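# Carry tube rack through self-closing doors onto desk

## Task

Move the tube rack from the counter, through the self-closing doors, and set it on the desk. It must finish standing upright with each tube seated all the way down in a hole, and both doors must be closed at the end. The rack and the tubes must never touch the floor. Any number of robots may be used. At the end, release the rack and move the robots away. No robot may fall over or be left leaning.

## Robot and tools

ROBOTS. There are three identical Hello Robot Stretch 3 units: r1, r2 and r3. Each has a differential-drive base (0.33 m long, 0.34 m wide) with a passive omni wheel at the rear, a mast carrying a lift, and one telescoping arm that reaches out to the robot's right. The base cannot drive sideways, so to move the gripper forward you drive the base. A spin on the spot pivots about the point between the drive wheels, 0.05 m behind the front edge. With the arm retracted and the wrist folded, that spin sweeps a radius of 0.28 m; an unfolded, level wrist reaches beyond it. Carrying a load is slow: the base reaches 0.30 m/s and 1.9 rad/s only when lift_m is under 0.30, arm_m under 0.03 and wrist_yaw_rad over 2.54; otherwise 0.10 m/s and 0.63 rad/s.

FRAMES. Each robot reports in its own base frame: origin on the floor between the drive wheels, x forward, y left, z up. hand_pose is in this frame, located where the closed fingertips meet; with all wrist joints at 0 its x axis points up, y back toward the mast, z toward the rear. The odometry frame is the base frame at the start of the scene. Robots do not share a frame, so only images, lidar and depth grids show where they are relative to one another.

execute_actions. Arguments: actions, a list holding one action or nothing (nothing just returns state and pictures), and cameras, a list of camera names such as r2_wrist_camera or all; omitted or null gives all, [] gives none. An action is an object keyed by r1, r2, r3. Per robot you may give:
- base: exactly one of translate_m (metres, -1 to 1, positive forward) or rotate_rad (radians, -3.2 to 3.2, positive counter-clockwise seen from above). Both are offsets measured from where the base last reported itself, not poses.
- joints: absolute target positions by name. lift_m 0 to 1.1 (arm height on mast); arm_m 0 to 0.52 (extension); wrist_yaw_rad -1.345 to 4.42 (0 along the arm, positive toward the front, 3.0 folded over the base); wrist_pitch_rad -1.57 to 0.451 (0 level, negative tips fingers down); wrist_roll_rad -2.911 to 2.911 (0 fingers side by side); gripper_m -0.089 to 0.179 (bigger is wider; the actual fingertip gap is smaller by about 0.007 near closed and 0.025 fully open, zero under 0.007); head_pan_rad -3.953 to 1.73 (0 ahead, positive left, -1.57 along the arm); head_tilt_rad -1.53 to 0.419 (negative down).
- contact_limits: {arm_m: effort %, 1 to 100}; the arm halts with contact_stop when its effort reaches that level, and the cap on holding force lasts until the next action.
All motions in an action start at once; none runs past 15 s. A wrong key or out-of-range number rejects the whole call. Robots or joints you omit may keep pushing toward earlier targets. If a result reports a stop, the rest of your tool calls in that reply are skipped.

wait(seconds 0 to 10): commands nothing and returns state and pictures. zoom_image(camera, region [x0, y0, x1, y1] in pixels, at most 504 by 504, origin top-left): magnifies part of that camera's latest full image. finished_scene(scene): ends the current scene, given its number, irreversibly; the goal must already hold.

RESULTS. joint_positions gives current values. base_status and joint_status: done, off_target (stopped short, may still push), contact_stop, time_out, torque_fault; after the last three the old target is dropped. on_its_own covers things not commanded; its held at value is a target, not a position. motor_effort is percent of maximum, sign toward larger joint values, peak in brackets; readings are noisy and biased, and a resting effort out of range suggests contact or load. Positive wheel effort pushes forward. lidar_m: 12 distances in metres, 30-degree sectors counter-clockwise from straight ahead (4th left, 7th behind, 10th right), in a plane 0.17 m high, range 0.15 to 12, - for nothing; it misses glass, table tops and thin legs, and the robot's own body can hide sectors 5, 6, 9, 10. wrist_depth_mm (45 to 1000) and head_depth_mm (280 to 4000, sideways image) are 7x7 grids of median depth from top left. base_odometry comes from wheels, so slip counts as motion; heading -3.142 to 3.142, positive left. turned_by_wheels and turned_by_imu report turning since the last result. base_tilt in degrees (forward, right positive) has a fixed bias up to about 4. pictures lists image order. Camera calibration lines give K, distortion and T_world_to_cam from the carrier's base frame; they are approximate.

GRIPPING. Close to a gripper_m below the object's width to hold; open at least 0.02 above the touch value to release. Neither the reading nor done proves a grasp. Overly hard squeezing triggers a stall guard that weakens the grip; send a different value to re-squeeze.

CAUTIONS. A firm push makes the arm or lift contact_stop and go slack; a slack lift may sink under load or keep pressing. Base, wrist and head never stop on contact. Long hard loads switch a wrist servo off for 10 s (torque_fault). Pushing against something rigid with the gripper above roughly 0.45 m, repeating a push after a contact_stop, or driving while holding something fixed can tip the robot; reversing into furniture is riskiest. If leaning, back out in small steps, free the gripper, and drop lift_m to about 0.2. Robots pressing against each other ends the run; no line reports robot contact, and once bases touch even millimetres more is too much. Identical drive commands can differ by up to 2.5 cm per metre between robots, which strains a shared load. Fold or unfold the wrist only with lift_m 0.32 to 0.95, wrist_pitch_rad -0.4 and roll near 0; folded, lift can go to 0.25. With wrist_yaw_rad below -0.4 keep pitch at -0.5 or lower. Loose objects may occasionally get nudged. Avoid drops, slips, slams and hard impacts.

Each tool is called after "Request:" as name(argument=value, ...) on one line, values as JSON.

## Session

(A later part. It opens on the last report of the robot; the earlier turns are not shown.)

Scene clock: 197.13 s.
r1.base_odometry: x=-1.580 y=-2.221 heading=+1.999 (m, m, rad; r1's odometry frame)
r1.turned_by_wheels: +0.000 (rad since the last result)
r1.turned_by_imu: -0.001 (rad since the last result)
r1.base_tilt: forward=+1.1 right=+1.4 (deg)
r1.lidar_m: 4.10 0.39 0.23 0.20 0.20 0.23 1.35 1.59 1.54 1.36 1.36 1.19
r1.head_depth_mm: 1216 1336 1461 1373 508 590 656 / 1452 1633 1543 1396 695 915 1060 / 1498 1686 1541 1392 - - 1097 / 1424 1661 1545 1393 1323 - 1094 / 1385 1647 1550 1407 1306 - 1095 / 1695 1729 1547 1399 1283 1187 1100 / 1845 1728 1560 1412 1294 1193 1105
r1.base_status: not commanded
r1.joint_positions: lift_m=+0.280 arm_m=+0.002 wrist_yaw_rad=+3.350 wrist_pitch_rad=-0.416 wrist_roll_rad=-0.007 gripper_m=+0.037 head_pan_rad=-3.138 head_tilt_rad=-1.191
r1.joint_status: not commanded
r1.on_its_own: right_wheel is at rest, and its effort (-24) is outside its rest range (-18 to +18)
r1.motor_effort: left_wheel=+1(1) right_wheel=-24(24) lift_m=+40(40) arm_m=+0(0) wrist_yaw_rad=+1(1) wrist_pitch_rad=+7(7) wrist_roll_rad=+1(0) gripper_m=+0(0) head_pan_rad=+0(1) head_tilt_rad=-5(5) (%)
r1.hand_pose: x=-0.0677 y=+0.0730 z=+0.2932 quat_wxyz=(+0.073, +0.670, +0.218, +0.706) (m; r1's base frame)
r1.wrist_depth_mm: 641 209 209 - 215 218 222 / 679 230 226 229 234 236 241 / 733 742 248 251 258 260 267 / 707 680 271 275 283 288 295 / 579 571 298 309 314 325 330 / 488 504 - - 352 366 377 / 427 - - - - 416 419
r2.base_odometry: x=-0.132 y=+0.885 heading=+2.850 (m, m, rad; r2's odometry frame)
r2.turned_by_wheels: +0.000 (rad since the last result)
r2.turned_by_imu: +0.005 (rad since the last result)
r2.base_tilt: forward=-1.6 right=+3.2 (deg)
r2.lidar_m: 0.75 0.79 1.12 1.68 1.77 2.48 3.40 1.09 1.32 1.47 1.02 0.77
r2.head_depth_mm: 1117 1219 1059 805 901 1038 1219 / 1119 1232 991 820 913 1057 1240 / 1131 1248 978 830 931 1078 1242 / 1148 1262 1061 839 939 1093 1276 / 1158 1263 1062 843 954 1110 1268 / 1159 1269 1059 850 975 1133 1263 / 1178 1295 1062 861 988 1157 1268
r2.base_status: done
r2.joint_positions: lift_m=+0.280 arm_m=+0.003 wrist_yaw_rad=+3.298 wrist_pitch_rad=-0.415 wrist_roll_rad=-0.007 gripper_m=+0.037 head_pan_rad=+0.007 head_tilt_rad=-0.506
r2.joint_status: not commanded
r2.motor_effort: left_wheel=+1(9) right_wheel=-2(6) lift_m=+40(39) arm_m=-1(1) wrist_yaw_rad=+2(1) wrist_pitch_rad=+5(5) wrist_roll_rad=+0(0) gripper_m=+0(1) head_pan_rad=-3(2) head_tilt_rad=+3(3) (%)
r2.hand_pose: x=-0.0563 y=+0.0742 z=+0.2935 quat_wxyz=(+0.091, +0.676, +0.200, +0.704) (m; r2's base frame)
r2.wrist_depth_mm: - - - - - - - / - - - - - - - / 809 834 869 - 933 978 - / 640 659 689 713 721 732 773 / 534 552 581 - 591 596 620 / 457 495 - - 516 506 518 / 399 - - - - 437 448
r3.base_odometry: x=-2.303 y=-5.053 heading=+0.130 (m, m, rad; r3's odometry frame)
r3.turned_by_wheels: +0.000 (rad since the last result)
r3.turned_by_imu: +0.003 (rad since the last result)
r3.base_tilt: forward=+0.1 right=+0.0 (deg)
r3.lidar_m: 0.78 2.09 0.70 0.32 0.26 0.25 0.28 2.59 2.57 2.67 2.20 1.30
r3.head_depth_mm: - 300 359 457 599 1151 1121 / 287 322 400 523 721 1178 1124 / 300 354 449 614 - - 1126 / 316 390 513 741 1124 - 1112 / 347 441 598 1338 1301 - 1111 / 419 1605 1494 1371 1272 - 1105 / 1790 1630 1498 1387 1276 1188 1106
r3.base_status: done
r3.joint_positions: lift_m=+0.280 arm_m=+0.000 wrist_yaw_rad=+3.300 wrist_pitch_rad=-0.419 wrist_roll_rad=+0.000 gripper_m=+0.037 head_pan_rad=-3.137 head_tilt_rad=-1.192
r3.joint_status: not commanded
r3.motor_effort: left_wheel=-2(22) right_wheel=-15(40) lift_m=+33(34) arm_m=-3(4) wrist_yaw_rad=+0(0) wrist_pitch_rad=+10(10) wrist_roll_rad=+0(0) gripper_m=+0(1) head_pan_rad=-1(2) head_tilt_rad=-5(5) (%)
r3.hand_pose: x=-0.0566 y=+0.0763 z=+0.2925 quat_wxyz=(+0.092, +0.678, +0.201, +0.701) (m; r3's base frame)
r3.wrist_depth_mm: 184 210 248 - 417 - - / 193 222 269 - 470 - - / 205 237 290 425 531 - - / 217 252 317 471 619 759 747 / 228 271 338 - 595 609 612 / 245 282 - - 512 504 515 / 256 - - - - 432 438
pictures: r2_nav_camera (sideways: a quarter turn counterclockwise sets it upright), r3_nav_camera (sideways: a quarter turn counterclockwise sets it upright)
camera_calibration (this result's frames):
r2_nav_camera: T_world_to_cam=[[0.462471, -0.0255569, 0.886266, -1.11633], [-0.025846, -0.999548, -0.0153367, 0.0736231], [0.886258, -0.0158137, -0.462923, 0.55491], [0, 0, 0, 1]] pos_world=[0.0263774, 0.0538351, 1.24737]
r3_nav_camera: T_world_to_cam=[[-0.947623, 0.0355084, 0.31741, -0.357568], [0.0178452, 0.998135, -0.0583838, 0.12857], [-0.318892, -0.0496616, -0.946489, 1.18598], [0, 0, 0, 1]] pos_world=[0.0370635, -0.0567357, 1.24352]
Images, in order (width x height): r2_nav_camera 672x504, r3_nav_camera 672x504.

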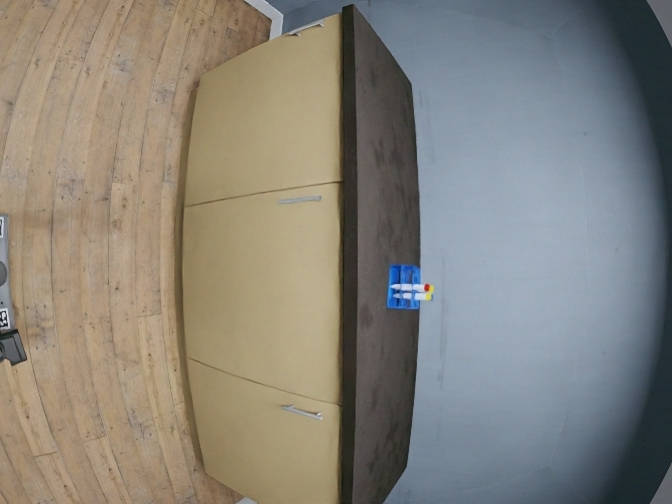

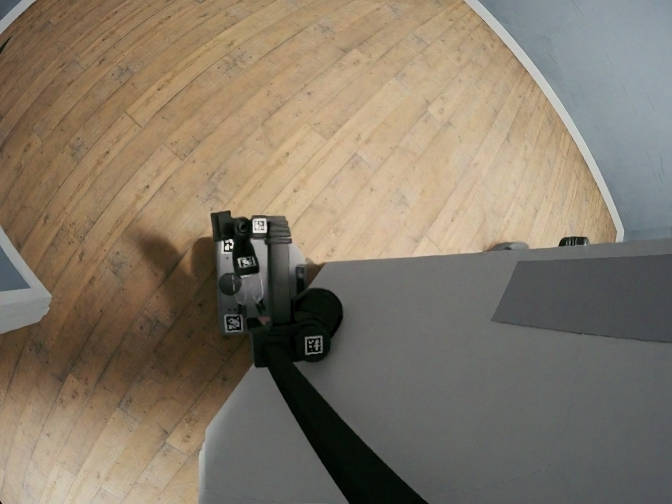

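Request:
execute_actions(actions=[{"r3":{"base":{"rotate_rad":-0.6}},"r2":{"base":{"translate_m":0.38},"joints":{"lift_m":0.9}}}], cameras=[])

Request:
execute_actions(actions=[{"r3":{"base":{"translate_m":-0.3}},"r2":{"base":{"rotate_rad":1.52},"joints":{"head_pan_rad":-1.57,"head_tilt_rad":-0.6}}}], cameras=[])

Request:
execute_actions(actions=[{"r2":{"joints":{"lift_m":1.095,"wrist_yaw_rad":1.57,"wrist_pitch_rad":-1.0,"gripper_m":0.175}}}], cameras=["r3_nav_camera","r2_head_camera"])

Scene clock: 204.43 s.
r1.base_odometry: x=-1.580 y=-2.221 heading=+1.999 (m, m, rad; r1's odometry frame)
r1.turned_by_wheels: +0.000 (rad since the last result)
r1.turned_by_imu: -0.001 (rad since the last result)
r1.base_tilt: forward=+1.0 right=+1.5 (deg)
r1.lidar_m: 4.11 0.39 0.23 0.20 0.20 0.23 1.35 1.60 1.54 1.36 1.35 1.19
r1.head_depth_mm: 1211 1341 1459 1373 507 588 655 / 1451 1621 1536 1391 697 917 1060 / 1487 1687 1544 1406 - - 1096 / 1423 1672 1539 1410 1312 - 1099 / 1386 1665 1538 1406 1301 - 1090 / 1799 1732 1542 1406 1293 1187 1099 / 1830 1730 1550 1418 1289 1197 1099
r1.base_status: not commanded
r1.joint_positions: lift_m=+0.280 arm_m=+0.002 wrist_yaw_rad=+3.350 wrist_pitch_rad=-0.416 wrist_roll_rad=-0.007 gripper_m=+0.037 head_pan_rad=-3.138 head_tilt_rad=-1.191
r1.joint_status: not commanded
r1.on_its_own: right_wheel is at rest, and its effort (-24) is outside its rest range (-18 to +18)
r1.motor_effort: left_wheel=+2(0) right_wheel=-24(24) lift_m=+40(40) arm_m=+0(0) wrist_yaw_rad=+0(1) wrist_pitch_rad=+7(8) wrist_roll_rad=+1(0) gripper_m=+1(0) head_pan_rad=+0(0) head_tilt_rad=-5(5) (%)
r1.hand_pose: x=-0.0677 y=+0.0730 z=+0.2932 quat_wxyz=(+0.073, +0.670, +0.218, +0.706) (m; r1's base frame)
r1.wrist_depth_mm: 643 209 207 - 214 218 221 / 686 232 226 229 233 237 242 / 739 744 247 250 255 261 265 / 706 680 273 275 284 287 295 / 579 583 298 308 312 324 334 / 495 507 - - 353 369 378 / 434 - - - - 416 418
r2.base_odometry: x=-0.496 y=+0.994 heading=+2.850 (m, m, rad; r2's odometry frame)
r2.turned_by_wheels: +0.000 (rad since the last result)
r2.turned_by_imu: +0.002 (rad since the last result)
r2.base_tilt: forward=-1.6 right=+3.2 (deg)
r2.lidar_m: 0.37 0.39 0.55 1.67 1.75 2.47 3.77 1.41 1.53 1.48 0.50 0.38
r2.head_depth_mm: 790 868 933 726 556 462 551 / 799 878 939 608 555 464 566 / 808 888 953 664 556 476 578 / 811 892 957 727 556 477 589 / 822 898 971 729 558 481 606 / 832 907 980 728 558 491 610 / 838 918 993 730 557 489 634
r2.base_status: done
r2.joint_positions: lift_m=+0.900 arm_m=+0.003 wrist_yaw_rad=+3.299 wrist_pitch_rad=-0.415 wrist_roll_rad=-0.007 gripper_m=+0.037 head_pan_rad=+0.007 head_tilt_rad=-0.506
r2.joint_status: all done
r2.motor_effort: left_wheel=+0(7) right_wheel=-1(9) lift_m=+48(50) arm_m=-1(1) wrist_yaw_rad=+1(2) wrist_pitch_rad=+5(5) wrist_roll_rad=+0(0) gripper_m=+0(0) head_pan_rad=-3(2) head_tilt_rad=+3(2) (%)
r2.hand_pose: x=-0.0564 y=+0.0742 z=+0.9133 quat_wxyz=(+0.091, +0.676, +0.200, +0.704) (m; r2's base frame)
r2.wrist_depth_mm: - - - - - - - / - - - - - - 638 / - - - - - - 617 / - - - - - - 588 / - - - - - 936 572 / - - - - - 882 553 / - - - - - 790 527
r3.base_odometry: x=-2.303 y=-5.053 heading=-0.469 (m, m, rad; r3's odometry frame)
r3.turned_by_wheels: -0.600 (rad since the last result)
r3.turned_by_imu: -0.584 (rad since the last result)
r3.base_tilt: forward=+0.1 right=+0.1 (deg)
r3.lidar_m: 1.51 0.78 1.89 1.93 0.35 0.28 0.27 0.30 2.60 2.57 2.78 2.21
r3.head_depth_mm: - 322 417 594 934 1179 1122 / - 327 425 610 975 1176 1124 / 287 331 432 625 - - 1124 / 291 335 441 641 918 - 1114 / 290 340 449 657 1079 - 1112 / 293 344 456 675 1239 - 1102 / 296 349 465 692 1264 1190 1110
r3.base_status: done
r3.joint_positions: lift_m=+0.280 arm_m=+0.000 wrist_yaw_rad=+3.300 wrist_pitch_rad=-0.419 wrist_roll_rad=+0.000 gripper_m=+0.037 head_pan_rad=-3.137 head_tilt_rad=-1.192
r3.joint_status: not commanded
r3.on_its_own: right_wheel is at rest, and its effort (-20) is outside its rest range (-18 to +18)
r3.motor_effort: left_wheel=-4(8) right_wheel=-20(35) lift_m=+34(34) arm_m=-3(4) wrist_yaw_rad=+0(0) wrist_pitch_rad=+10(10) wrist_roll_rad=+0(0) gripper_m=+0(0) head_pan_rad=-1(2) head_tilt_rad=-5(5) (%)
r3.hand_pose: x=-0.0566 y=+0.0763 z=+0.2925 quat_wxyz=(+0.092, +0.678, +0.201, +0.701) (m; r3's base frame)
r3.wrist_depth_mm: 225 292 432 - - - - / 230 298 459 - - - - / 235 308 471 - - - - / 243 320 496 754 744 763 764 / 248 330 498 - 604 615 620 / 255 323 - - 516 501 508 / 257 - - - - 434 435
pictures: none
No camera images: the call's "cameras" was empty. Leave "cameras" out to get every camera's image.

Scene clock: 207.80 s.
r1.base_odometry: x=-1.580 y=-2.221 heading=+1.999 (m, m, rad; r1's odometry frame)
r1.turned_by_wheels: +0.000 (rad since the last result)
r1.turned_by_imu: -0.001 (rad since the last result)
r1.base_tilt: forward=+1.0 right=+1.3 (deg)
r1.lidar_m: 4.10 0.39 0.23 0.20 0.20 0.24 1.35 1.59 1.53 1.36 1.36 1.19
r1.head_depth_mm: 1202 1330 1460 1385 507 588 656 / 1445 1631 1535 1390 696 915 1063 / 1486 1678 1536 1405 - - 1092 / 1436 1669 1542 1408 1308 - 1102 / 1386 1645 1539 1402 1303 - 1102 / 1842 1714 1554 1414 1297 1187 1101 / 1881 1720 1553 1415 1284 1188 1105
r1.base_status: not commanded
r1.joint_positions: lift_m=+0.280 arm_m=+0.002 wrist_yaw_rad=+3.350 wrist_pitch_rad=-0.416 wrist_roll_rad=-0.007 gripper_m=+0.037 head_pan_rad=-3.138 head_tilt_rad=-1.191
r1.joint_status: not commanded
r1.on_its_own: right_wheel is at rest, and its effort (-24) is outside its rest range (-18 to +18)
r1.motor_effort: left_wheel=+2(1) right_wheel=-24(24) lift_m=+40(40) arm_m=+0(0) wrist_yaw_rad=+0(1) wrist_pitch_rad=+8(8) wrist_roll_rad=+0(1) gripper_m=+0(0) head_pan_rad=+0(0) head_tilt_rad=-5(5) (%)
r1.hand_pose: x=-0.0677 y=+0.0730 z=+0.2932 quat_wxyz=(+0.073, +0.670, +0.218, +0.706) (m; r1's base frame)
r1.wrist_depth_mm: 643 208 208 - 215 217 221 / 689 232 225 229 234 236 241 / 730 753 247 250 256 261 264 / 712 681 272 275 284 289 296 / 579 579 298 307 312 324 332 / 490 507 - - 352 372 377 / 431 - - - - 412 418
r2.base_odometry: x=-0.496 y=+0.994 heading=-1.913 (m, m, rad; r2's odometry frame)
r2.turned_by_wheels: +1.520 (rad since the last result)
r2.turned_by_imu: +1.536 (rad since the last result)
r2.base_tilt: forward=-1.6 right=+3.3 (deg)
r2.lidar_m: 1.67 1.73 2.34 3.78 1.41 1.55 1.48 0.53 0.38 0.37 0.38 0.52
r2.head_depth_mm: 813 901 855 634 504 - - / 816 907 812 613 503 542 - / 819 912 857 615 504 549 - / 821 912 853 634 505 555 - / 826 921 861 637 507 562 - / 830 924 862 638 507 588 740 / 834 927 860 638 507 576 752
r2.base_status: done
r2.joint_positions: lift_m=+0.900 arm_m=+0.003 wrist_yaw_rad=+3.299 wrist_pitch_rad=-0.415 wrist_roll_rad=-0.007 gripper_m=+0.037 head_pan_rad=-1.563 head_tilt_rad=-0.592
r2.joint_status: all done
r2.motor_effort: left_wheel=-3(7) right_wheel=+3(7) lift_m=+48(48) arm_m=-2(1) wrist_yaw_rad=+2(1) wrist_pitch_rad=+5(5) wrist_roll_rad=+0(0) gripper_m=-1(0) head_pan_rad=-3(37) head_tilt_rad=-4(15) (%)
r2.hand_pose: x=-0.0564 y=+0.0742 z=+0.9133 quat_wxyz=(+0.091, +0.676, +0.200, +0.704) (m; r2's base frame)
r2.wrist_depth_mm: - - - - - - - / - - - - - - - / - - - - - - - / - - - - - - - / - - - - - - - / - - - - - - - / - - - - - - -
r3.base_odometry: x=-2.570 y=-4.918 heading=-0.470 (m, m, rad; r3's odometry frame)
r3.turned_by_wheels: +0.000 (rad since the last result)
r3.turned_by_imu: +0.029 (rad since the last result)
r3.base_tilt: forward=+0.2 right=+0.1 (deg)
r3.lidar_m: 1.55 0.91 2.17 0.48 0.30 0.27 0.27 0.33 2.54 2.52 2.75 2.33
r3.head_depth_mm: - 308 384 518 748 1193 1130 / - 316 403 558 833 1182 1125 / 288 330 427 600 - - 1125 / 293 346 453 655 950 - 1116 / 301 363 482 717 1184 - 1111 / 306 381 514 794 1271 - 1110 / 313 399 553 1370 1272 1194 1110
r3.base_status: translate_m off_target (by the wheels' count: -0.2994 of -0.3000)
r3.joint_positions: lift_m=+0.280 arm_m=+0.000 wrist_yaw_rad=+3.300 wrist_pitch_rad=-0.419 wrist_roll_rad=-0.001 gripper_m=+0.037 head_pan_rad=-3.139 head_tilt_rad=-1.191
r3.joint_status: not commanded
r3.on_its_own: left_wheel is at rest, and its effort (-60) is outside its rest range (-18 to +18); right_wheel is at rest, and its effort (-100) is outside its rest range (-18 to +18)
r3.motor_effort: left_wheel=-60(77) right_wheel=-100(100) lift_m=+33(38) arm_m=-1(4) wrist_yaw_rad=+0(13) wrist_pitch_rad=+10(12) wrist_roll_rad=+1(1) gripper_m=+0(0) head_pan_rad=+0(2) head_tilt_rad=-5(8) (%)
r3.hand_pose: x=-0.0567 y=+0.0766 z=+0.2925 quat_wxyz=(+0.092, +0.677, +0.201, +0.702) (m; r3's base frame)
r3.wrist_depth_mm: 200 243 320 - - - - / 207 255 348 - - - - / 216 266 368 954 - - - / 224 279 392 742 759 753 777 / 234 293 411 - 601 606 607 / 245 296 - - 513 504 516 / 251 - - - - 434 431
pictures: none
No camera images: the call's "cameras" was empty. Leave "cameras" out to get every camera's image.

Scene clock: 210.40 s.
r1.base_odometry: x=-1.580 y=-2.221 heading=+1.999 (m, m, rad; r1's odometry frame)
r1.turned_by_wheels: +0.000 (rad since the last result)
r1.turned_by_imu: -0.001 (rad since the last result)
r1.base_tilt: forward=+0.9 right=+1.4 (deg)
r1.lidar_m: 4.10 0.39 0.23 0.20 0.20 0.24 1.35 1.59 1.54 1.36 1.35 1.19
r1.head_depth_mm: 1204 1335 1458 1371 508 589 656 / 1454 1641 1543 1399 697 915 1065 / 1498 1684 1543 1400 - - 1098 / 1440 1667 1542 1395 1316 - 1096 / 1385 1656 1545 1399 1297 - 1103 / 1828 1725 1551 1409 1289 1191 1097 / 1883 1737 1552 1405 1291 1188 1103
r1.base_status: not commanded
r1.joint_positions: lift_m=+0.280 arm_m=+0.002 wrist_yaw_rad=+3.350 wrist_pitch_rad=-0.416 wrist_roll_rad=-0.007 gripper_m=+0.037 head_pan_rad=-3.138 head_tilt_rad=-1.191
r1.joint_status: not commanded
r1.on_its_own: right_wheel is at rest, and its effort (-24) is outside its rest range (-18 to +18)
r1.motor_effort: left_wheel=+1(1) right_wheel=-24(24) lift_m=+40(40) arm_m=+0(0) wrist_yaw_rad=+0(0) wrist_pitch_rad=+8(7) wrist_roll_rad=+0(1) gripper_m=+0(0) head_pan_rad=-1(1) head_tilt_rad=-4(4) (%)
r1.hand_pose: x=-0.0677 y=+0.0730 z=+0.2932 quat_wxyz=(+0.073, +0.670, +0.218, +0.706) (m; r1's base frame)
r1.wrist_depth_mm: 630 210 210 - 216 218 221 / 686 233 226 228 236 236 241 / 735 740 246 249 255 261 266 / 712 687 273 275 284 288 295 / 582 585 299 310 314 325 331 / 495 509 - - 354 368 375 / 430 - - - - 415 418
r2.base_odometry: x=-0.496 y=+0.994 heading=-1.913 (m, m, rad; r2's odometry frame)
r2.turned_by_wheels: +0.000 (rad since the last result)
r2.turned_by_imu: +0.000 (rad since the last result)
r2.base_tilt: forward=-1.6 right=+3.2 (deg)
r2.lidar_m: 1.67 1.73 2.33 3.78 1.42 1.54 1.48 0.53 0.38 0.37 0.38 0.52
r2.head_depth_mm: - - - - - - 716 / - - - - - - 732 / 823 901 881 623 - - 743 / 827 913 855 636 546 - - / 827 920 860 636 - - - / 830 919 865 663 - 622 744 / 833 927 862 677 - 636 753
r2.base_status: not commanded
r2.joint_positions: lift_m=+1.095 arm_m=+0.003 wrist_yaw_rad=+1.573 wrist_pitch_rad=-1.005 wrist_roll_rad=-0.007 gripper_m=+0.175 head_pan_rad=-1.563 head_tilt_rad=-0.592
r2.joint_status: all done
r2.motor_effort: left_wheel=-3(2) right_wheel=+3(3) lift_m=+48(50) arm_m=-1(2) wrist_yaw_rad=-4(4) wrist_pitch_rad=+2(3) wrist_roll_rad=+0(0) gripper_m=+1(90) head_pan_rad=-3(3) head_tilt_rad=-4(5) (%)
r2.hand_pose: x=+0.0956 y=-0.1479 z=+1.0043 quat_wxyz=(+0.680, +0.678, -0.194, +0.200) (m; r2's base frame)
r2.wrist_depth_mm: - - - - 798 362 352 / - - - - 787 357 326 / - - - - 743 388 305 / - - - - 730 381 287 / - - - - 712 409 271 / - - - - 688 459 258 / - - - - 672 368 248
r3.base_odometry: x=-2.570 y=-4.918 heading=-0.470 (m, m, rad; r3's odometry frame)
r3.turned_by_wheels: +0.000 (rad since the last result)
r3.turned_by_imu: +0.001 (rad since the last result)
r3.base_tilt: forward=+0.2 right=+0.0 (deg)
r3.lidar_m: 1.55 0.91 2.17 0.48 0.30 0.27 0.27 0.33 2.54 2.52 2.74 2.32
r3.head_depth_mm: - 307 383 518 750 1192 1128 / - 316 403 559 837 1178 1125 / 288 330 426 603 - - 1123 / 293 346 453 657 955 - 1112 / 301 362 482 719 1187 - 1117 / 306 381 514 792 1268 - 1097 / 313 399 553 1363 1275 1191 1110
r3.base_status: not commanded
r3.joint_positions: lift_m=+0.280 arm_m=+0.000 wrist_yaw_rad=+3.300 wrist_pitch_rad=-0.419 wrist_roll_rad=-0.001 gripper_m=+0.037 head_pan_rad=-3.139 head_tilt_rad=-1.191
r3.joint_status: not commanded
r3.on_its_own: left_wheel is at rest, and its effort (-60) is outside its rest range (-18 to +18); right_wheel is at rest, and its effort (-100) is outside its rest range (-18 to +18)
r3.motor_effort: left_wheel=-60(61) right_wheel=-100(100) lift_m=+32(32) arm_m=-1(1) wrist_yaw_rad=+0(1) wrist_pitch_rad=+10(10) wrist_roll_rad=+1(1) gripper_m=+1(0) head_pan_rad=-1(0) head_tilt_rad=-6(6) (%)
r3.hand_pose: x=-0.0567 y=+0.0766 z=+0.2925 quat_wxyz=(+0.092, +0.677, +0.201, +0.702) (m; r3's base frame)
r3.wrist_depth_mm: 201 243 319 - - - - / 208 255 345 - - - - / 217 266 367 980 - - - / 225 280 391 752 748 754 762 / 233 295 407 - 598 606 611 / 242 297 - - 512 510 507 / 249 - - - - 434 434
pictures: r2_head_camera (sideways: a quarter turn clockwise sets it upright), r3_nav_camera (sideways: a quarter turn counterclockwise sets it upright)
camera_calibration (this result's frames):
r2_head_camera: T_world_to_cam=[[-0.0211238, 0.588931, -0.807907, 1.06964], [0.999536, 0.0301714, -0.00414051, 0.000397749], [0.0219372, -0.80762, -0.589295, 0.720889], [0, 0, 0, 1]] pos_world=[0.00638307, -0.0477531, 1.28899]
r3_nav_camera: T_world_to_cam=[[-0.947357, 0.0374013, 0.317988, -0.358322], [0.0198028, 0.998097, -0.0583976, 0.128576], [-0.319567, -0.0490263, -0.946294, 1.18573], [0, 0, 0, 1]] pos_world=[0.0369146, -0.0567975, 1.2435]
Images, in order (width x height): r2_head_camera 896x504, r3_nav_camera 672x504.

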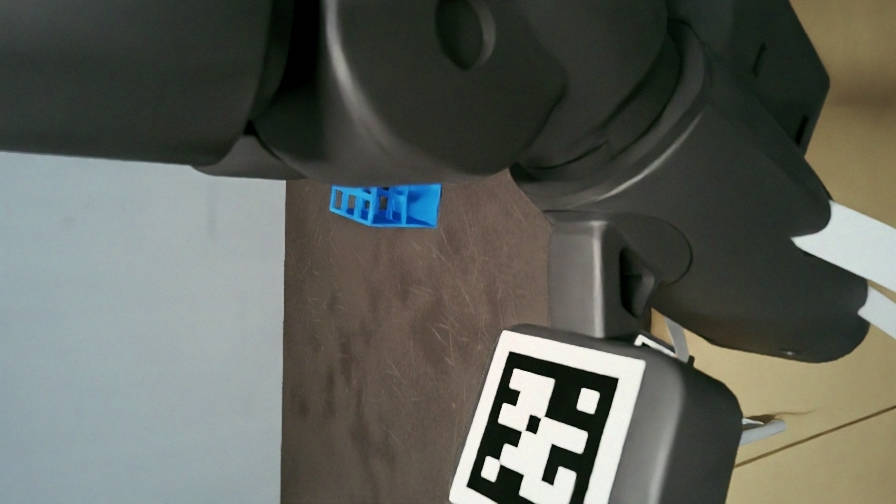

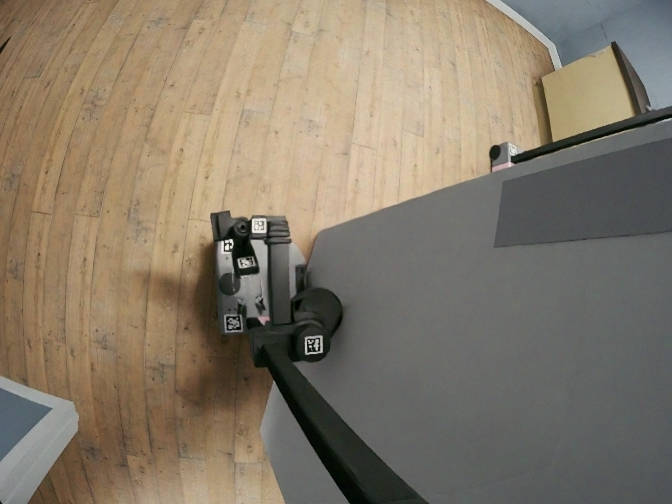

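Request:
execute_actions(actions=[{"r3":{"base":{"translate_m":0.02}},"r2":{"joints":{"arm_m":0.455}}}], cameras=["r2_wrist_camera","r2_head_camera"])

Scene clock: 215.67 s.
r1.base_odometry: x=-1.580 y=-2.221 heading=+1.999 (m, m, rad; r1's odometry frame)
r1.turned_by_wheels: +0.000 (rad since the last result)
r1.turned_by_imu: -0.001 (rad since the last result)
r1.base_tilt: forward=+0.9 right=+1.4 (deg)
r1.lidar_m: 4.12 0.39 0.23 0.20 0.20 0.24 1.35 1.60 1.54 1.35 1.35 1.19
r1.head_depth_mm: 1213 1338 1463 1377 507 588 656 / 1451 1626 1534 1389 698 921 1062 / 1492 1695 1544 1402 - - 1095 / 1431 1666 1540 1403 1319 - 1096 / 1392 1657 1545 1409 1298 - 1099 / 1837 1723 1559 1406 1279 1185 1101 / 1874 1736 1555 1418 1293 1190 1104
r1.base_status: not commanded
r1.joint_positions: lift_m=+0.280 arm_m=+0.002 wrist_yaw_rad=+3.350 wrist_pitch_rad=-0.416 wrist_roll_rad=-0.007 gripper_m=+0.037 head_pan_rad=-3.138 head_tilt_rad=-1.191
r1.joint_status: not commanded
r1.on_its_own: right_wheel is at rest, and its effort (-24) is outside its rest range (-18 to +18)
r1.motor_effort: left_wheel=+1(1) right_wheel=-24(24) lift_m=+40(40) arm_m=+0(0) wrist_yaw_rad=+1(0) wrist_pitch_rad=+8(8) wrist_roll_rad=+0(0) gripper_m=+0(0) head_pan_rad=-1(1) head_tilt_rad=-5(5) (%)
r1.hand_pose: x=-0.0677 y=+0.0730 z=+0.2932 quat_wxyz=(+0.073, +0.670, +0.218, +0.706) (m; r1's base frame)
r1.wrist_depth_mm: 644 209 208 - 215 218 222 / 688 233 225 230 234 237 242 / 740 740 247 250 256 260 267 / 711 678 272 276 284 289 295 / 584 585 297 307 312 326 330 / 492 511 - - 353 370 379 / 430 - - - - 419 416
r2.base_odometry: x=-0.496 y=+0.994 heading=-1.913 (m, m, rad; r2's odometry frame)
r2.turned_by_wheels: +0.000 (rad since the last result)
r2.turned_by_imu: +0.000 (rad since the last result)
r2.base_tilt: forward=-1.6 right=+3.3 (deg)
r2.lidar_m: 1.67 1.72 2.34 3.76 1.44 1.54 1.48 0.53 0.38 0.37 0.38 0.52
r2.head_depth_mm: 813 903 852 633 504 552 690 / 815 911 809 614 504 560 701 / 821 - 854 615 504 566 711 / 826 919 816 634 505 572 720 / 823 920 859 636 505 579 734 / 828 924 859 639 506 587 743 / 833 928 865 638 506 578 752
r2.base_status: not commanded
r2.joint_positions: lift_m=+1.095 arm_m=+0.455 wrist_yaw_rad=+1.571 wrist_pitch_rad=-1.005 wrist_roll_rad=-0.007 gripper_m=+0.175 head_pan_rad=-1.563 head_tilt_rad=-0.593
r2.joint_status: all done
r2.motor_effort: left_wheel=-3(2) right_wheel=+3(3) lift_m=+48(48) arm_m=+3(4) wrist_yaw_rad=-1(4) wrist_pitch_rad=+2(2) wrist_roll_rad=+0(0) gripper_m=+1(0) head_pan_rad=-3(3) head_tilt_rad=-4(3) (%)
r2.hand_pose: x=+0.0956 y=-0.5999 z=+1.0043 quat_wxyz=(+0.680, +0.678, -0.195, +0.200) (m; r2's base frame)
r2.wrist_depth_mm: - 318 324 329 335 342 347 / 304 299 302 308 314 319 324 / 278 281 286 289 292 297 303 / 261 265 269 272 276 281 285 / 252 251 255 258 261 267 268 / - 237 241 244 247 248 255 / 223 227 228 233 235 236 241
r3.base_odometry: x=-2.552 y=-4.927 heading=-0.469 (m, m, rad; r3's odometry frame)
r3.turned_by_wheels: +0.000 (rad since the last result)
r3.turned_by_imu: +0.002 (rad since the last result)
r3.base_tilt: forward=+0.1 right=+0.0 (deg)
r3.lidar_m: 1.54 0.89 2.13 0.50 0.30 0.27 0.27 0.32 2.54 2.52 2.75 2.31
r3.head_depth_mm: - 308 386 526 769 1187 1128 / - 316 404 564 849 1177 1124 / 287 329 425 603 - - 1120 / 292 343 449 651 947 - 1122 / 299 358 474 705 1170 - 1114 / 302 374 504 774 1273 - 1104 / 310 389 536 1362 1283 1189 1111
r3.base_status: done
r3.joint_positions: lift_m=+0.280 arm_m=+0.000 wrist_yaw_rad=+3.300 wrist_pitch_rad=-0.419 wrist_roll_rad=-0.001 gripper_m=+0.037 head_pan_rad=-3.139 head_tilt_rad=-1.191
r3.joint_status: not commanded
r3.motor_effort: left_wheel=-4(47) right_wheel=-11(88) lift_m=+32(33) arm_m=-1(1) wrist_yaw_rad=-1(0) wrist_pitch_rad=+10(10) wrist_roll_rad=+1(1) gripper_m=+0(0) head_pan_rad=+1(1) head_tilt_rad=-5(5) (%)
r3.hand_pose: x=-0.0567 y=+0.0766 z=+0.2925 quat_wxyz=(+0.092, +0.677, +0.201, +0.702) (m; r3's base frame)
r3.wrist_depth_mm: 203 248 332 - - - - / 210 260 357 - - - - / 218 270 379 - - - - / 227 284 404 731 758 762 769 / 236 299 423 - 603 594 618 / 245 300 - - 509 506 508 / 250 - - - - 432 436
pictures: r2_head_camera (sideways: a quarter turn clockwise sets it upright), r2_wrist_camera
camera_calibration (this result's frames):
r2_head_camera: T_world_to_cam=[[-0.0210288, 0.589062, -0.807814, 1.06952], [0.999541, 0.0300091, -0.00413697, 0.000393099], [0.0218049, -0.80753, -0.589423, 0.721057], [0, 0, 0, 1]] pos_world=[0.00637527, -0.0477511, 1.28898]
r2_wrist_camera: T_world_to_cam=[[0.0289422, -0.997965, 0.0568196, -0.665019], [-0.929812, -0.0477428, -0.364924, 0.454032], [0.366894, -0.0422699, -0.929302, 1.03726], [0, 0, 0, 1]] pos_world=[0.0608474, -0.598144, 1.1674]
Images, in order (width x height): r2_head_camera 896x504, r2_wrist_camera 644x364.

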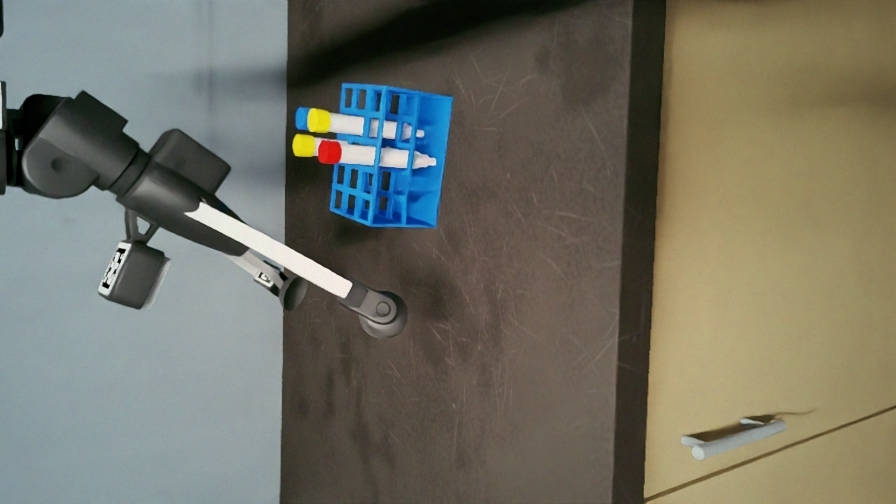

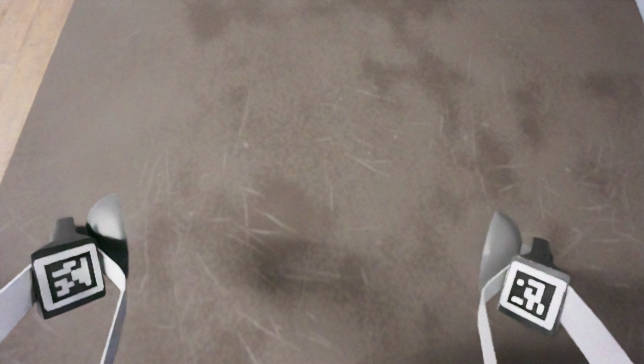

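Request:
execute_actions(actions=[{"r2":{"base":{"translate_m":0.05}}}], cameras=[])

Request:
execute_actions(actions=[{"r2":{"joints":{"arm_m":0.25}}}], cameras=[])

Request:
execute_actions(actions=[{"r2":{"base":{"translate_m":-0.38},"joints":{"head_pan_rad":-1.3}}}], cameras=[])

Request:
execute_actions(actions=[{"r2":{"joints":{"arm_m":0.455}}}], cameras=["r2_wrist_camera","r2_head_camera"])

Scene clock: 218.53 s.
r1.base_odometry: x=-1.580 y=-2.221 heading=+1.999 (m, m, rad; r1's odometry frame)
r1.turned_by_wheels: +0.000 (rad since the last result)
r1.turned_by_imu: -0.001 (rad since the last result)
r1.base_tilt: forward=+1.0 right=+1.3 (deg)
r1.lidar_m: 4.11 0.39 0.23 0.20 0.20 0.24 1.35 1.60 1.54 1.36 1.35 1.20
r1.head_depth_mm: 1211 1333 1462 1372 508 587 655 / 1447 1622 1527 1387 696 916 1058 / 1485 1696 1548 1401 - - 1096 / 1430 1658 1556 1400 1319 - 1098 / 1384 1665 1546 1403 1303 - 1101 / 1830 1717 1544 1403 1287 1188 1105 / 1877 1727 1555 1410 1294 1195 1099
r1.base_status: not commanded
r1.joint_positions: lift_m=+0.280 arm_m=+0.002 wrist_yaw_rad=+3.350 wrist_pitch_rad=-0.416 wrist_roll_rad=-0.007 gripper_m=+0.037 head_pan_rad=-3.138 head_tilt_rad=-1.191
r1.joint_status: not commanded
r1.on_its_own: right_wheel is at rest, and its effort (-24) is outside its rest range (-18 to +18)
r1.motor_effort: left_wheel=+1(1) right_wheel=-24(24) lift_m=+40(40) arm_m=+0(1) wrist_yaw_rad=+0(0) wrist_pitch_rad=+8(8) wrist_roll_rad=+0(1) gripper_m=+0(0) head_pan_rad=-1(1) head_tilt_rad=-4(5) (%)
r1.hand_pose: x=-0.0677 y=+0.0730 z=+0.2932 quat_wxyz=(+0.073, +0.670, +0.218, +0.706) (m; r1's base frame)
r1.wrist_depth_mm: 636 209 208 - 215 218 221 / 694 231 226 228 233 237 242 / 719 750 247 250 256 261 266 / 711 677 272 274 281 288 295 / 578 581 295 306 314 325 335 / 494 506 - - 353 370 376 / 430 - - - - 412 414
r2.base_odometry: x=-0.513 y=+0.947 heading=-1.913 (m, m, rad; r2's odometry frame)
r2.turned_by_wheels: +0.000 (rad since the last result)
r2.turned_by_imu: +0.000 (rad since the last result)
r2.base_tilt: forward=-1.6 right=+3.2 (deg)
r2.lidar_m: 1.62 1.68 2.27 3.77 1.43 1.59 1.53 0.53 0.38 0.37 0.39 0.53
r2.head_depth_mm: 812 902 853 609 504 554 693 / 814 911 851 612 503 559 700 / 821 - 855 635 504 566 711 / 821 915 817 636 505 571 721 / 824 922 862 637 506 579 730 / 829 921 862 635 506 571 743 / 830 926 862 638 507 594 749
r2.base_status: done
r2.joint_positions: lift_m=+1.095 arm_m=+0.455 wrist_yaw_rad=+1.571 wrist_pitch_rad=-1.005 wrist_roll_rad=-0.007 gripper_m=+0.175 head_pan_rad=-1.563 head_tilt_rad=-0.593
r2.joint_status: not commanded
r2.motor_effort: left_wheel=-3(5) right_wheel=+3(10) lift_m=+48(48) arm_m=+3(3) wrist_yaw_rad=-2(2) wrist_pitch_rad=+2(2) wrist_roll_rad=+0(0) gripper_m=+1(0) head_pan_rad=-2(2) head_tilt_rad=-4(4) (%)
r2.hand_pose: x=+0.0956 y=-0.5999 z=+1.0043 quat_wxyz=(+0.680, +0.678, -0.195, +0.200) (m; r2's base frame)
r2.wrist_depth_mm: - 319 323 328 335 344 347 / 305 299 303 309 313 318 324 / 278 280 285 289 294 299 305 / 262 265 270 272 275 282 285 / 250 251 255 258 261 267 269 / - 237 241 244 249 248 256 / 223 226 229 231 235 237 241
r3.base_odometry: x=-2.552 y=-4.927 heading=-0.469 (m, m, rad; r3's odometry frame)
r3.turned_by_wheels: +0.000 (rad since the last result)
r3.turned_by_imu: +0.001 (rad since the last result)
r3.base_tilt: forward=+0.1 right=+0.0 (deg)
r3.lidar_m: 1.54 0.89 2.14 0.50 0.30 0.27 0.27 0.32 2.54 2.52 2.76 2.30
r3.head_depth_mm: - 308 385 525 768 1186 1124 / - 316 404 561 848 1178 1122 / 286 329 425 605 - - 1120 / 293 342 450 651 947 - 1111 / 299 357 475 706 1162 - 1110 / 303 373 503 770 1270 - 1110 / 309 389 534 1358 1274 1191 1119
r3.base_status: not commanded
r3.joint_positions: lift_m=+0.280 arm_m=+0.000 wrist_yaw_rad=+3.300 wrist_pitch_rad=-0.419 wrist_roll_rad=-0.001 gripper_m=+0.037 head_pan_rad=-3.139 head_tilt_rad=-1.191
r3.joint_status: not commanded
r3.motor_effort: left_wheel=-5(3) right_wheel=-11(11) lift_m=+33(32) arm_m=-2(1) wrist_yaw_rad=+0(1) wrist_pitch_rad=+10(10) wrist_roll_rad=+1(1) gripper_m=-1(0) head_pan_rad=+0(1) head_tilt_rad=-5(5) (%)
r3.hand_pose: x=-0.0567 y=+0.0766 z=+0.2925 quat_wxyz=(+0.092, +0.677, +0.201, +0.702) (m; r3's base frame)
r3.wrist_depth_mm: 202 249 327 - - - - / 211 258 358 - - - - / 218 270 377 - - - - / 226 283 407 746 743 754 771 / 236 299 419 - 601 602 621 / 245 299 - - 507 505 509 / 252 - - - - 431 439
pictures: none
No camera images: the call's "cameras" was empty. Leave "cameras" out to get every camera's image.

Scene clock: 221.27 s.
r1.base_odometry: x=-1.580 y=-2.221 heading=+1.999 (m, m, rad; r1's odometry frame)
r1.turned_by_wheels: +0.000 (rad since the last result)
r1.turned_by_imu: -0.001 (rad since the last result)
r1.base_tilt: forward=+1.0 right=+1.3 (deg)
r1.lidar_m: 4.10 0.39 0.23 0.20 0.20 0.24 1.35 1.59 1.54 1.36 1.36 1.19
r1.head_depth_mm: 1209 1329 1458 1372 507 588 655 / 1445 1646 1537 1402 696 915 1063 / 1482 1695 1537 1398 - - 1100 / 1430 1671 1555 1398 1316 - 1103 / 1386 1650 1549 1401 1306 - 1101 / 1827 1726 1545 1412 1281 1185 1100 / 1883 1750 1546 1417 1288 1194 1096
r1.base_status: not commanded
r1.joint_positions: lift_m=+0.280 arm_m=+0.002 wrist_yaw_rad=+3.350 wrist_pitch_rad=-0.416 wrist_roll_rad=-0.007 gripper_m=+0.037 head_pan_rad=-3.138 head_tilt_rad=-1.191
r1.joint_status: not commanded
r1.on_its_own: right_wheel is at rest, and its effort (-24) is outside its rest range (-18 to +18)
r1.motor_effort: left_wheel=+2(1) right_wheel=-24(24) lift_m=+40(40) arm_m=+0(1) wrist_yaw_rad=+0(1) wrist_pitch_rad=+8(7) wrist_roll_rad=+1(0) gripper_m=+0(0) head_pan_rad=-1(1) head_tilt_rad=-5(6) (%)
r1.hand_pose: x=-0.0677 y=+0.0730 z=+0.2932 quat_wxyz=(+0.073, +0.670, +0.218, +0.706) (m; r1's base frame)
r1.wrist_depth_mm: 629 210 208 - 215 218 220 / 677 232 227 229 232 237 241 / 728 747 248 249 255 261 266 / 717 684 273 277 283 290 295 / 586 580 296 306 312 325 331 / 494 507 - - 351 370 378 / 430 - - - - 411 416
r2.base_odometry: x=-0.513 y=+0.947 heading=-1.913 (m, m, rad; r2's odometry frame)
r2.turned_by_wheels: +0.000 (rad since the last result)
r2.turned_by_imu: +0.000 (rad since the last result)
r2.base_tilt: forward=-1.6 right=+3.3 (deg)
r2.lidar_m: 1.62 1.68 2.27 3.77 1.43 1.59 1.53 0.53 0.38 0.37 0.38 0.52
r2.head_depth_mm: 822 913 849 611 503 553 691 / - - 621 612 504 561 700 / 808 - 745 635 506 566 712 / 818 889 937 613 503 574 723 / 822 887 860 636 491 578 732 / 828 924 863 638 506 573 741 / 830 925 862 638 507 594 752
r2.base_status: not commanded
r2.joint_positions: lift_m=+1.095 arm_m=+0.250 wrist_yaw_rad=+1.571 wrist_pitch_rad=-1.005 wrist_roll_rad=-0.007 gripper_m=+0.175 head_pan_rad=-1.563 head_tilt_rad=-0.593
r2.joint_status: all done
r2.motor_effort: left_wheel=-3(3) right_wheel=+2(2) lift_m=+48(48) arm_m=-4(3) wrist_yaw_rad=-2(1) wrist_pitch_rad=+2(2) wrist_roll_rad=+0(0) gripper_m=+1(1) head_pan_rad=-2(2) head_tilt_rad=-4(4) (%)
r2.hand_pose: x=+0.0956 y=-0.3954 z=+1.0043 quat_wxyz=(+0.680, +0.678, -0.195, +0.200) (m; r2's base frame)
r2.wrist_depth_mm: - - - 332 337 342 348 / - - - 310 315 320 326 / - - - 290 296 299 304 / - - - 272 275 282 284 / - - - 258 261 267 268 / - - - 246 248 248 255 / - - 230 231 236 239 241
r3.base_odometry: x=-2.552 y=-4.927 heading=-0.469 (m, m, rad; r3's odometry frame)
r3.turned_by_wheels: +0.000 (rad since the last result)
r3.turned_by_imu: +0.001 (rad since the last result)
r3.base_tilt: forward=+0.1 right=+0.0 (deg)
r3.lidar_m: 1.54 0.89 2.13 0.50 0.30 0.27 0.27 0.32 2.54 2.52 2.75 2.30
r3.head_depth_mm: - 308 385 525 772 1181 1123 / - 316 405 561 849 1174 1124 / 287 328 426 601 - - 1117 / 293 343 449 651 944 - 1121 / 299 358 475 704 1164 - 1103 / 303 373 504 771 1265 - 1101 / 309 389 537 1353 1281 1181 1109
r3.base_status: not commanded
r3.joint_positions: lift_m=+0.280 arm_m=+0.000 wrist_yaw_rad=+3.300 wrist_pitch_rad=-0.419 wrist_roll_rad=-0.001 gripper_m=+0.037 head_pan_rad=-3.139 head_tilt_rad=-1.191
r3.joint_status: not commanded
r3.motor_effort: left_wheel=-3(3) right_wheel=-11(11) lift_m=+32(33) arm_m=-2(1) wrist_yaw_rad=+0(1) wrist_pitch_rad=+10(10) wrist_roll_rad=+1(1) gripper_m=+0(0) head_pan_rad=-1(1) head_tilt_rad=-5(5) (%)
r3.hand_pose: x=-0.0567 y=+0.0766 z=+0.2925 quat_wxyz=(+0.092, +0.677, +0.201, +0.702) (m; r3's base frame)
r3.wrist_depth_mm: 203 249 330 - - - - / 211 259 355 - - - - / 218 270 375 - - - - / 227 283 402 736 747 747 762 / 236 298 418 - 592 616 609 / 245 299 - - 513 507 503 / 251 - - - - 433 432
pictures: none
No camera images: the call's "cameras" was empty. Leave "cameras" out to get every camera's image.

Scene clock: 226.20 s.
r1.base_odometry: x=-1.580 y=-2.221 heading=+1.999 (m, m, rad; r1's odometry frame)
r1.turned_by_wheels: +0.000 (rad since the last result)
r1.turned_by_imu: -0.001 (rad since the last result)
r1.base_tilt: forward=+1.0 right=+1.2 (deg)
r1.lidar_m: 4.13 0.39 0.23 0.20 0.20 0.24 1.35 1.59 1.54 1.35 1.35 1.19
r1.head_depth_mm: 1204 1339 1465 1374 509 589 655 / 1450 1648 1536 1396 695 916 1061 / 1489 1684 1543 1400 - - 1095 / 1439 1678 1533 1404 1314 - 1096 / 1389 1670 1559 1408 1303 - 1099 / 1835 1734 1556 1398 1286 1188 1101 / 1881 1723 1554 1409 1286 1187 1100
r1.base_status: not commanded
r1.joint_positions: lift_m=+0.280 arm_m=+0.002 wrist_yaw_rad=+3.350 wrist_pitch_rad=-0.416 wrist_roll_rad=-0.007 gripper_m=+0.037 head_pan_rad=-3.138 head_tilt_rad=-1.191
r1.joint_status: not commanded
r1.on_its_own: right_wheel is at rest, and its effort (-24) is outside its rest range (-18 to +18)
r1.motor_effort: left_wheel=+1(1) right_wheel=-24(24) lift_m=+40(40) arm_m=+0(0) wrist_yaw_rad=+0(1) wrist_pitch_rad=+8(8) wrist_roll_rad=+1(1) gripper_m=+0(0) head_pan_rad=-1(1) head_tilt_rad=-5(4) (%)
r1.hand_pose: x=-0.0677 y=+0.0730 z=+0.2932 quat_wxyz=(+0.073, +0.670, +0.218, +0.706) (m; r1's base frame)
r1.wrist_depth_mm: 632 209 207 - 214 218 222 / 687 232 227 228 234 237 242 / 735 727 247 250 255 260 265 / 713 672 271 276 281 290 295 / 581 582 298 308 312 324 332 / 497 513 - - 355 369 376 / 431 - - - - 415 420
r2.base_odometry: x=-0.385 y=+1.305 heading=-1.914 (m, m, rad; r2's odometry frame)
r2.turned_by_wheels: +0.000 (rad since the last result)
r2.turned_by_imu: -0.002 (rad since the last result)
r2.base_tilt: forward=-1.6 right=+3.3 (deg)
r2.lidar_m: 2.00 2.07 2.79 1.18 1.16 1.20 1.15 0.53 0.38 0.37 0.38 0.52
r2.head_depth_mm: 798 866 - 633 503 507 614 / 821 876 900 611 504 539 664 / 840 932 857 636 489 569 710 / 868 956 814 637 505 608 765 / 889 999 669 636 522 647 831 / 918 1030 860 637 538 695 908 / 947 1060 865 639 556 747 1002
r2.base_status: done
r2.joint_positions: lift_m=+1.095 arm_m=+0.250 wrist_yaw_rad=+1.571 wrist_pitch_rad=-1.005 wrist_roll_rad=-0.007 gripper_m=+0.175 head_pan_rad=-1.307 head_tilt_rad=-0.593
r2.joint_status: all done
r2.motor_effort: left_wheel=-3(5) right_wheel=+2(4) lift_m=+47(48) arm_m=-4(4) wrist_yaw_rad=-2(2) wrist_pitch_rad=+2(2) wrist_roll_rad=+0(0) gripper_m=+0(0) head_pan_rad=+3(16) head_tilt_rad=-4(4) (%)
r2.hand_pose: x=+0.0956 y=-0.3954 z=+1.0043 quat_wxyz=(+0.680, +0.678, -0.195, +0.200) (m; r2's base frame)
r2.wrist_depth_mm: - - - 331 337 329 240 / - - - 310 315 310 238 / - - - 290 295 295 296 / - - - 273 275 281 286 / - - - 258 262 267 269 / - - - 245 247 248 257 / - - 231 233 235 237 242
r3.base_odometry: x=-2.552 y=-4.927 heading=-0.469 (m, m, rad; r3's odometry frame)
r3.turned_by_wheels: +0.000 (rad since the last result)
r3.turned_by_imu: +0.001 (rad since the last result)
r3.base_tilt: forward=+0.1 right=+0.0 (deg)
r3.lidar_m: 1.54 0.89 2.13 0.50 0.30 0.27 0.27 0.32 2.54 2.52 2.76 2.30
r3.head_depth_mm: - 308 386 525 769 1180 1119 / - 316 405 564 849 1174 1131 / 287 329 425 603 - - 1119 / 292 342 449 652 944 - 1112 / 299 358 475 704 1163 - 1111 / 303 373 503 772 1267 - 1105 / 309 388 537 1374 1282 1190 1110
r3.base_status: not commanded
r3.joint_positions: lift_m=+0.280 arm_m=+0.000 wrist_yaw_rad=+3.300 wrist_pitch_rad=-0.419 wrist_roll_rad=-0.001 gripper_m=+0.037 head_pan_rad=-3.139 head_tilt_rad=-1.191
r3.joint_status: not commanded
r3.motor_effort: left_wheel=-3(3) right_wheel=-11(11) lift_m=+33(32) arm_m=-1(1) wrist_yaw_rad=+0(1) wrist_pitch_rad=+10(9) wrist_roll_rad=+1(1) gripper_m=+1(0) head_pan_rad=+0(0) head_tilt_rad=-6(5) (%)
r3.hand_pose: x=-0.0567 y=+0.0766 z=+0.2925 quat_wxyz=(+0.092, +0.677, +0.201, +0.702) (m; r3's base frame)
r3.wrist_depth_mm: 202 248 329 - - - - / 211 257 353 - - - - / 218 271 377 - - - - / 226 284 403 745 747 772 762 / 235 298 416 - 600 615 614 / 245 300 - - 513 509 511 / 252 - - - - 429 438
pictures: none
No camera images: the call's "cameras" was empty. Leave "cameras" out to get every camera's image.

Scene clock: 228.93 s.
r1.base_odometry: x=-1.580 y=-2.221 heading=+1.999 (m, m, rad; r1's odometry frame)
r1.turned_by_wheels: +0.000 (rad since the last result)
r1.turned_by_imu: -0.001 (rad since the last result)
r1.base_tilt: forward=+1.0 right=+1.3 (deg)
r1.lidar_m: 4.09 0.39 0.23 0.20 0.20 0.24 1.34 1.59 1.54 1.36 1.35 1.19
r1.head_depth_mm: 1205 1333 1468 1371 508 588 656 / 1446 1638 1534 1387 696 914 1064 / 1491 1688 1551 1405 - - 1096 / 1433 1669 1547 1403 1322 - 1094 / 1390 1669 1558 1408 1301 - 1103 / 1814 1726 1539 1406 1290 1186 1104 / 1887 1736 1558 1409 1294 1188 1099
r1.base_status: not commanded
r1.joint_positions: lift_m=+0.280 arm_m=+0.002 wrist_yaw_rad=+3.350 wrist_pitch_rad=-0.416 wrist_roll_rad=-0.007 gripper_m=+0.037 head_pan_rad=-3.138 head_tilt_rad=-1.191
r1.joint_status: not commanded
r1.on_its_own: right_wheel is at rest, and its effort (-24) is outside its rest range (-18 to +18)
r1.motor_effort: left_wheel=+2(1) right_wheel=-24(24) lift_m=+40(40) arm_m=+0(0) wrist_yaw_rad=+0(1) wrist_pitch_rad=+7(7) wrist_roll_rad=+1(0) gripper_m=+0(0) head_pan_rad=-1(1) head_tilt_rad=-4(5) (%)
r1.hand_pose: x=-0.0677 y=+0.0730 z=+0.2932 quat_wxyz=(+0.073, +0.670, +0.218, +0.706) (m; r1's base frame)
r1.wrist_depth_mm: 634 209 207 - 215 219 221 / 684 231 226 228 234 237 242 / 731 747 246 251 256 259 266 / 716 678 271 274 283 289 296 / 586 581 298 308 312 323 330 / 495 511 - - 351 369 376 / 431 - - - - 413 415
r2.base_odometry: x=-0.385 y=+1.305 heading=-1.914 (m, m, rad; r2's odometry frame)
r2.turned_by_wheels: +0.000 (rad since the last result)
r2.turned_by_imu: +0.000 (rad since the last result)
r2.base_tilt: forward=-1.6 right=+3.3 (deg)
r2.lidar_m: 2.00 2.07 2.80 1.19 1.16 1.20 1.15 0.53 0.38 0.37 0.38 0.53
r2.head_depth_mm: 796 - 850 632 503 508 613 / 815 911 813 636 503 539 666 / 839 935 854 635 506 572 710 / 863 961 816 638 505 606 767 / 892 998 669 638 522 648 832 / 920 1031 861 636 539 694 907 / 951 1071 863 639 554 748 1005
r2.base_status: not commanded
r2.joint_positions: lift_m=+1.095 arm_m=+0.455 wrist_yaw_rad=+1.571 wrist_pitch_rad=-1.005 wrist_roll_rad=-0.007 gripper_m=+0.175 head_pan_rad=-1.307 head_tilt_rad=-0.593
r2.joint_status: all done
r2.motor_effort: left_wheel=-3(2) right_wheel=+3(2) lift_m=+48(48) arm_m=+3(3) wrist_yaw_rad=-1(1) wrist_pitch_rad=+2(2) wrist_roll_rad=+0(0) gripper_m=+0(1) head_pan_rad=+2(4) head_tilt_rad=-3(3) (%)
r2.hand_pose: x=+0.0956 y=-0.5999 z=+1.0043 quat_wxyz=(+0.680, +0.678, -0.195, +0.199) (m; r2's base frame)
r2.wrist_depth_mm: - 318 322 234 334 342 348 / 303 299 301 241 312 318 325 / 279 280 285 285 293 299 304 / 260 266 268 271 276 281 285 / 249 252 255 258 261 266 268 / - 237 241 243 247 248 255 / 224 226 229 232 235 236 239
r3.base_odometry: x=-2.552 y=-4.927 heading=-0.469 (m, m, rad; r3's odometry frame)
r3.turned_by_wheels: +0.000 (rad since the last result)
r3.turned_by_imu: +0.001 (rad since the last result)
r3.base_tilt: forward=+0.1 right=+0.0 (deg)
r3.lidar_m: 1.54 0.89 2.14 0.50 0.31 0.27 0.27 0.32 2.55 2.52 2.75 2.30
r3.head_depth_mm: - 308 387 525 769 1183 1125 / - 316 405 562 851 1181 1122 / 287 329 426 601 - - 1123 / 293 343 449 652 946 - 1108 / 299 357 474 705 1162 - 1110 / 303 374 503 772 1271 - 1103 / 309 388 537 1369 1279 1191 1109
r3.base_status: not commanded
r3.joint_positions: lift_m=+0.280 arm_m=+0.000 wrist_yaw_rad=+3.300 wrist_pitch_rad=-0.419 wrist_roll_rad=-0.001 gripper_m=+0.037 head_pan_rad=-3.139 head_tilt_rad=-1.191
r3.joint_status: not commanded
r3.motor_effort: left_wheel=-4(3) right_wheel=-11(11) lift_m=+32(33) arm_m=-1(1) wrist_yaw_rad=+0(1) wrist_pitch_rad=+10(10) wrist_roll_rad=+1(1) gripper_m=+0(0) head_pan_rad=+0(1) head_tilt_rad=-6(5) (%)
r3.hand_pose: x=-0.0567 y=+0.0766 z=+0.2925 quat_wxyz=(+0.092, +0.677, +0.201, +0.702) (m; r3's base frame)
r3.wrist_depth_mm: 203 249 332 - - - - / 209 258 358 - - - - / 219 270 380 - - - - / 228 284 403 740 749 759 769 / 236 297 421 - 598 602 608 / 245 301 - - 513 506 509 / 250 - - - - 437 439
pictures: r2_head_camera (sideways: a quarter turn clockwise sets it upright), r2_wrist_camera
camera_calibration (this result's frames):
r2_head_camera: T_world_to_cam=[[-0.169594, 0.564516, -0.807812, 1.07042], [0.959322, 0.282284, -0.00413687, 0.000638316], [0.225697, -0.775653, -0.589426, 0.719817], [0, 0, 0, 1]] pos_world=[0.018465, -0.0461231, 1.28898]
r2_wrist_camera: T_world_to_cam=[[0.0289145, -0.997966, 0.0568195, -0.665021], [-0.929814, -0.0477169, -0.364923, 0.454046], [0.366892, -0.0422801, -0.929302, 1.03725], [0, 0, 0, 1]] pos_world=[0.0608473, -0.598147, 1.1674]
Images, in order (width x height): r2_head_camera 896x504, r2_wrist_camera 644x364.

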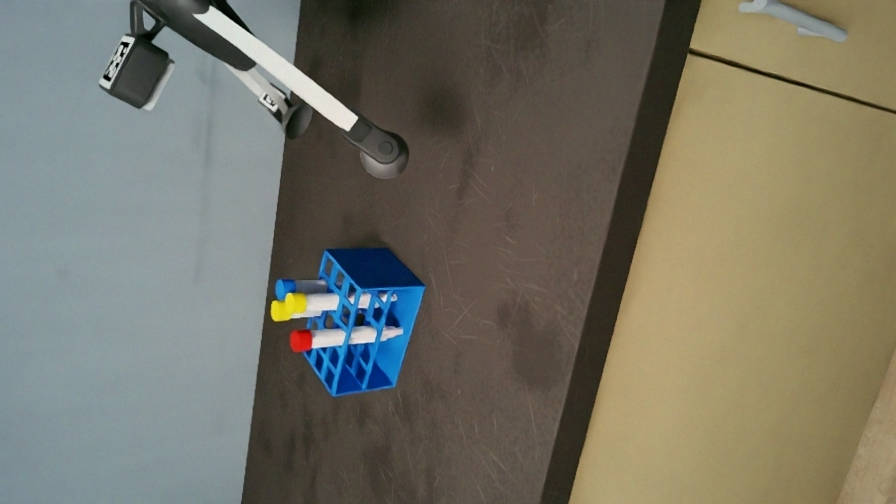

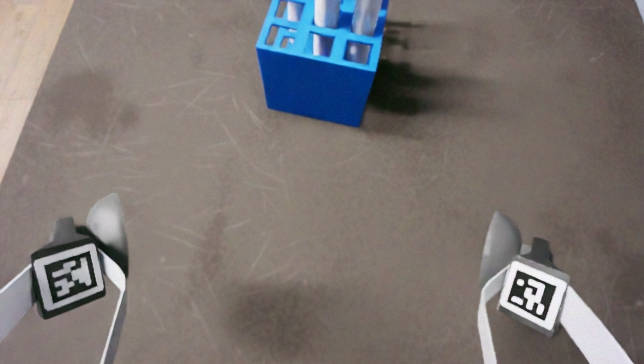

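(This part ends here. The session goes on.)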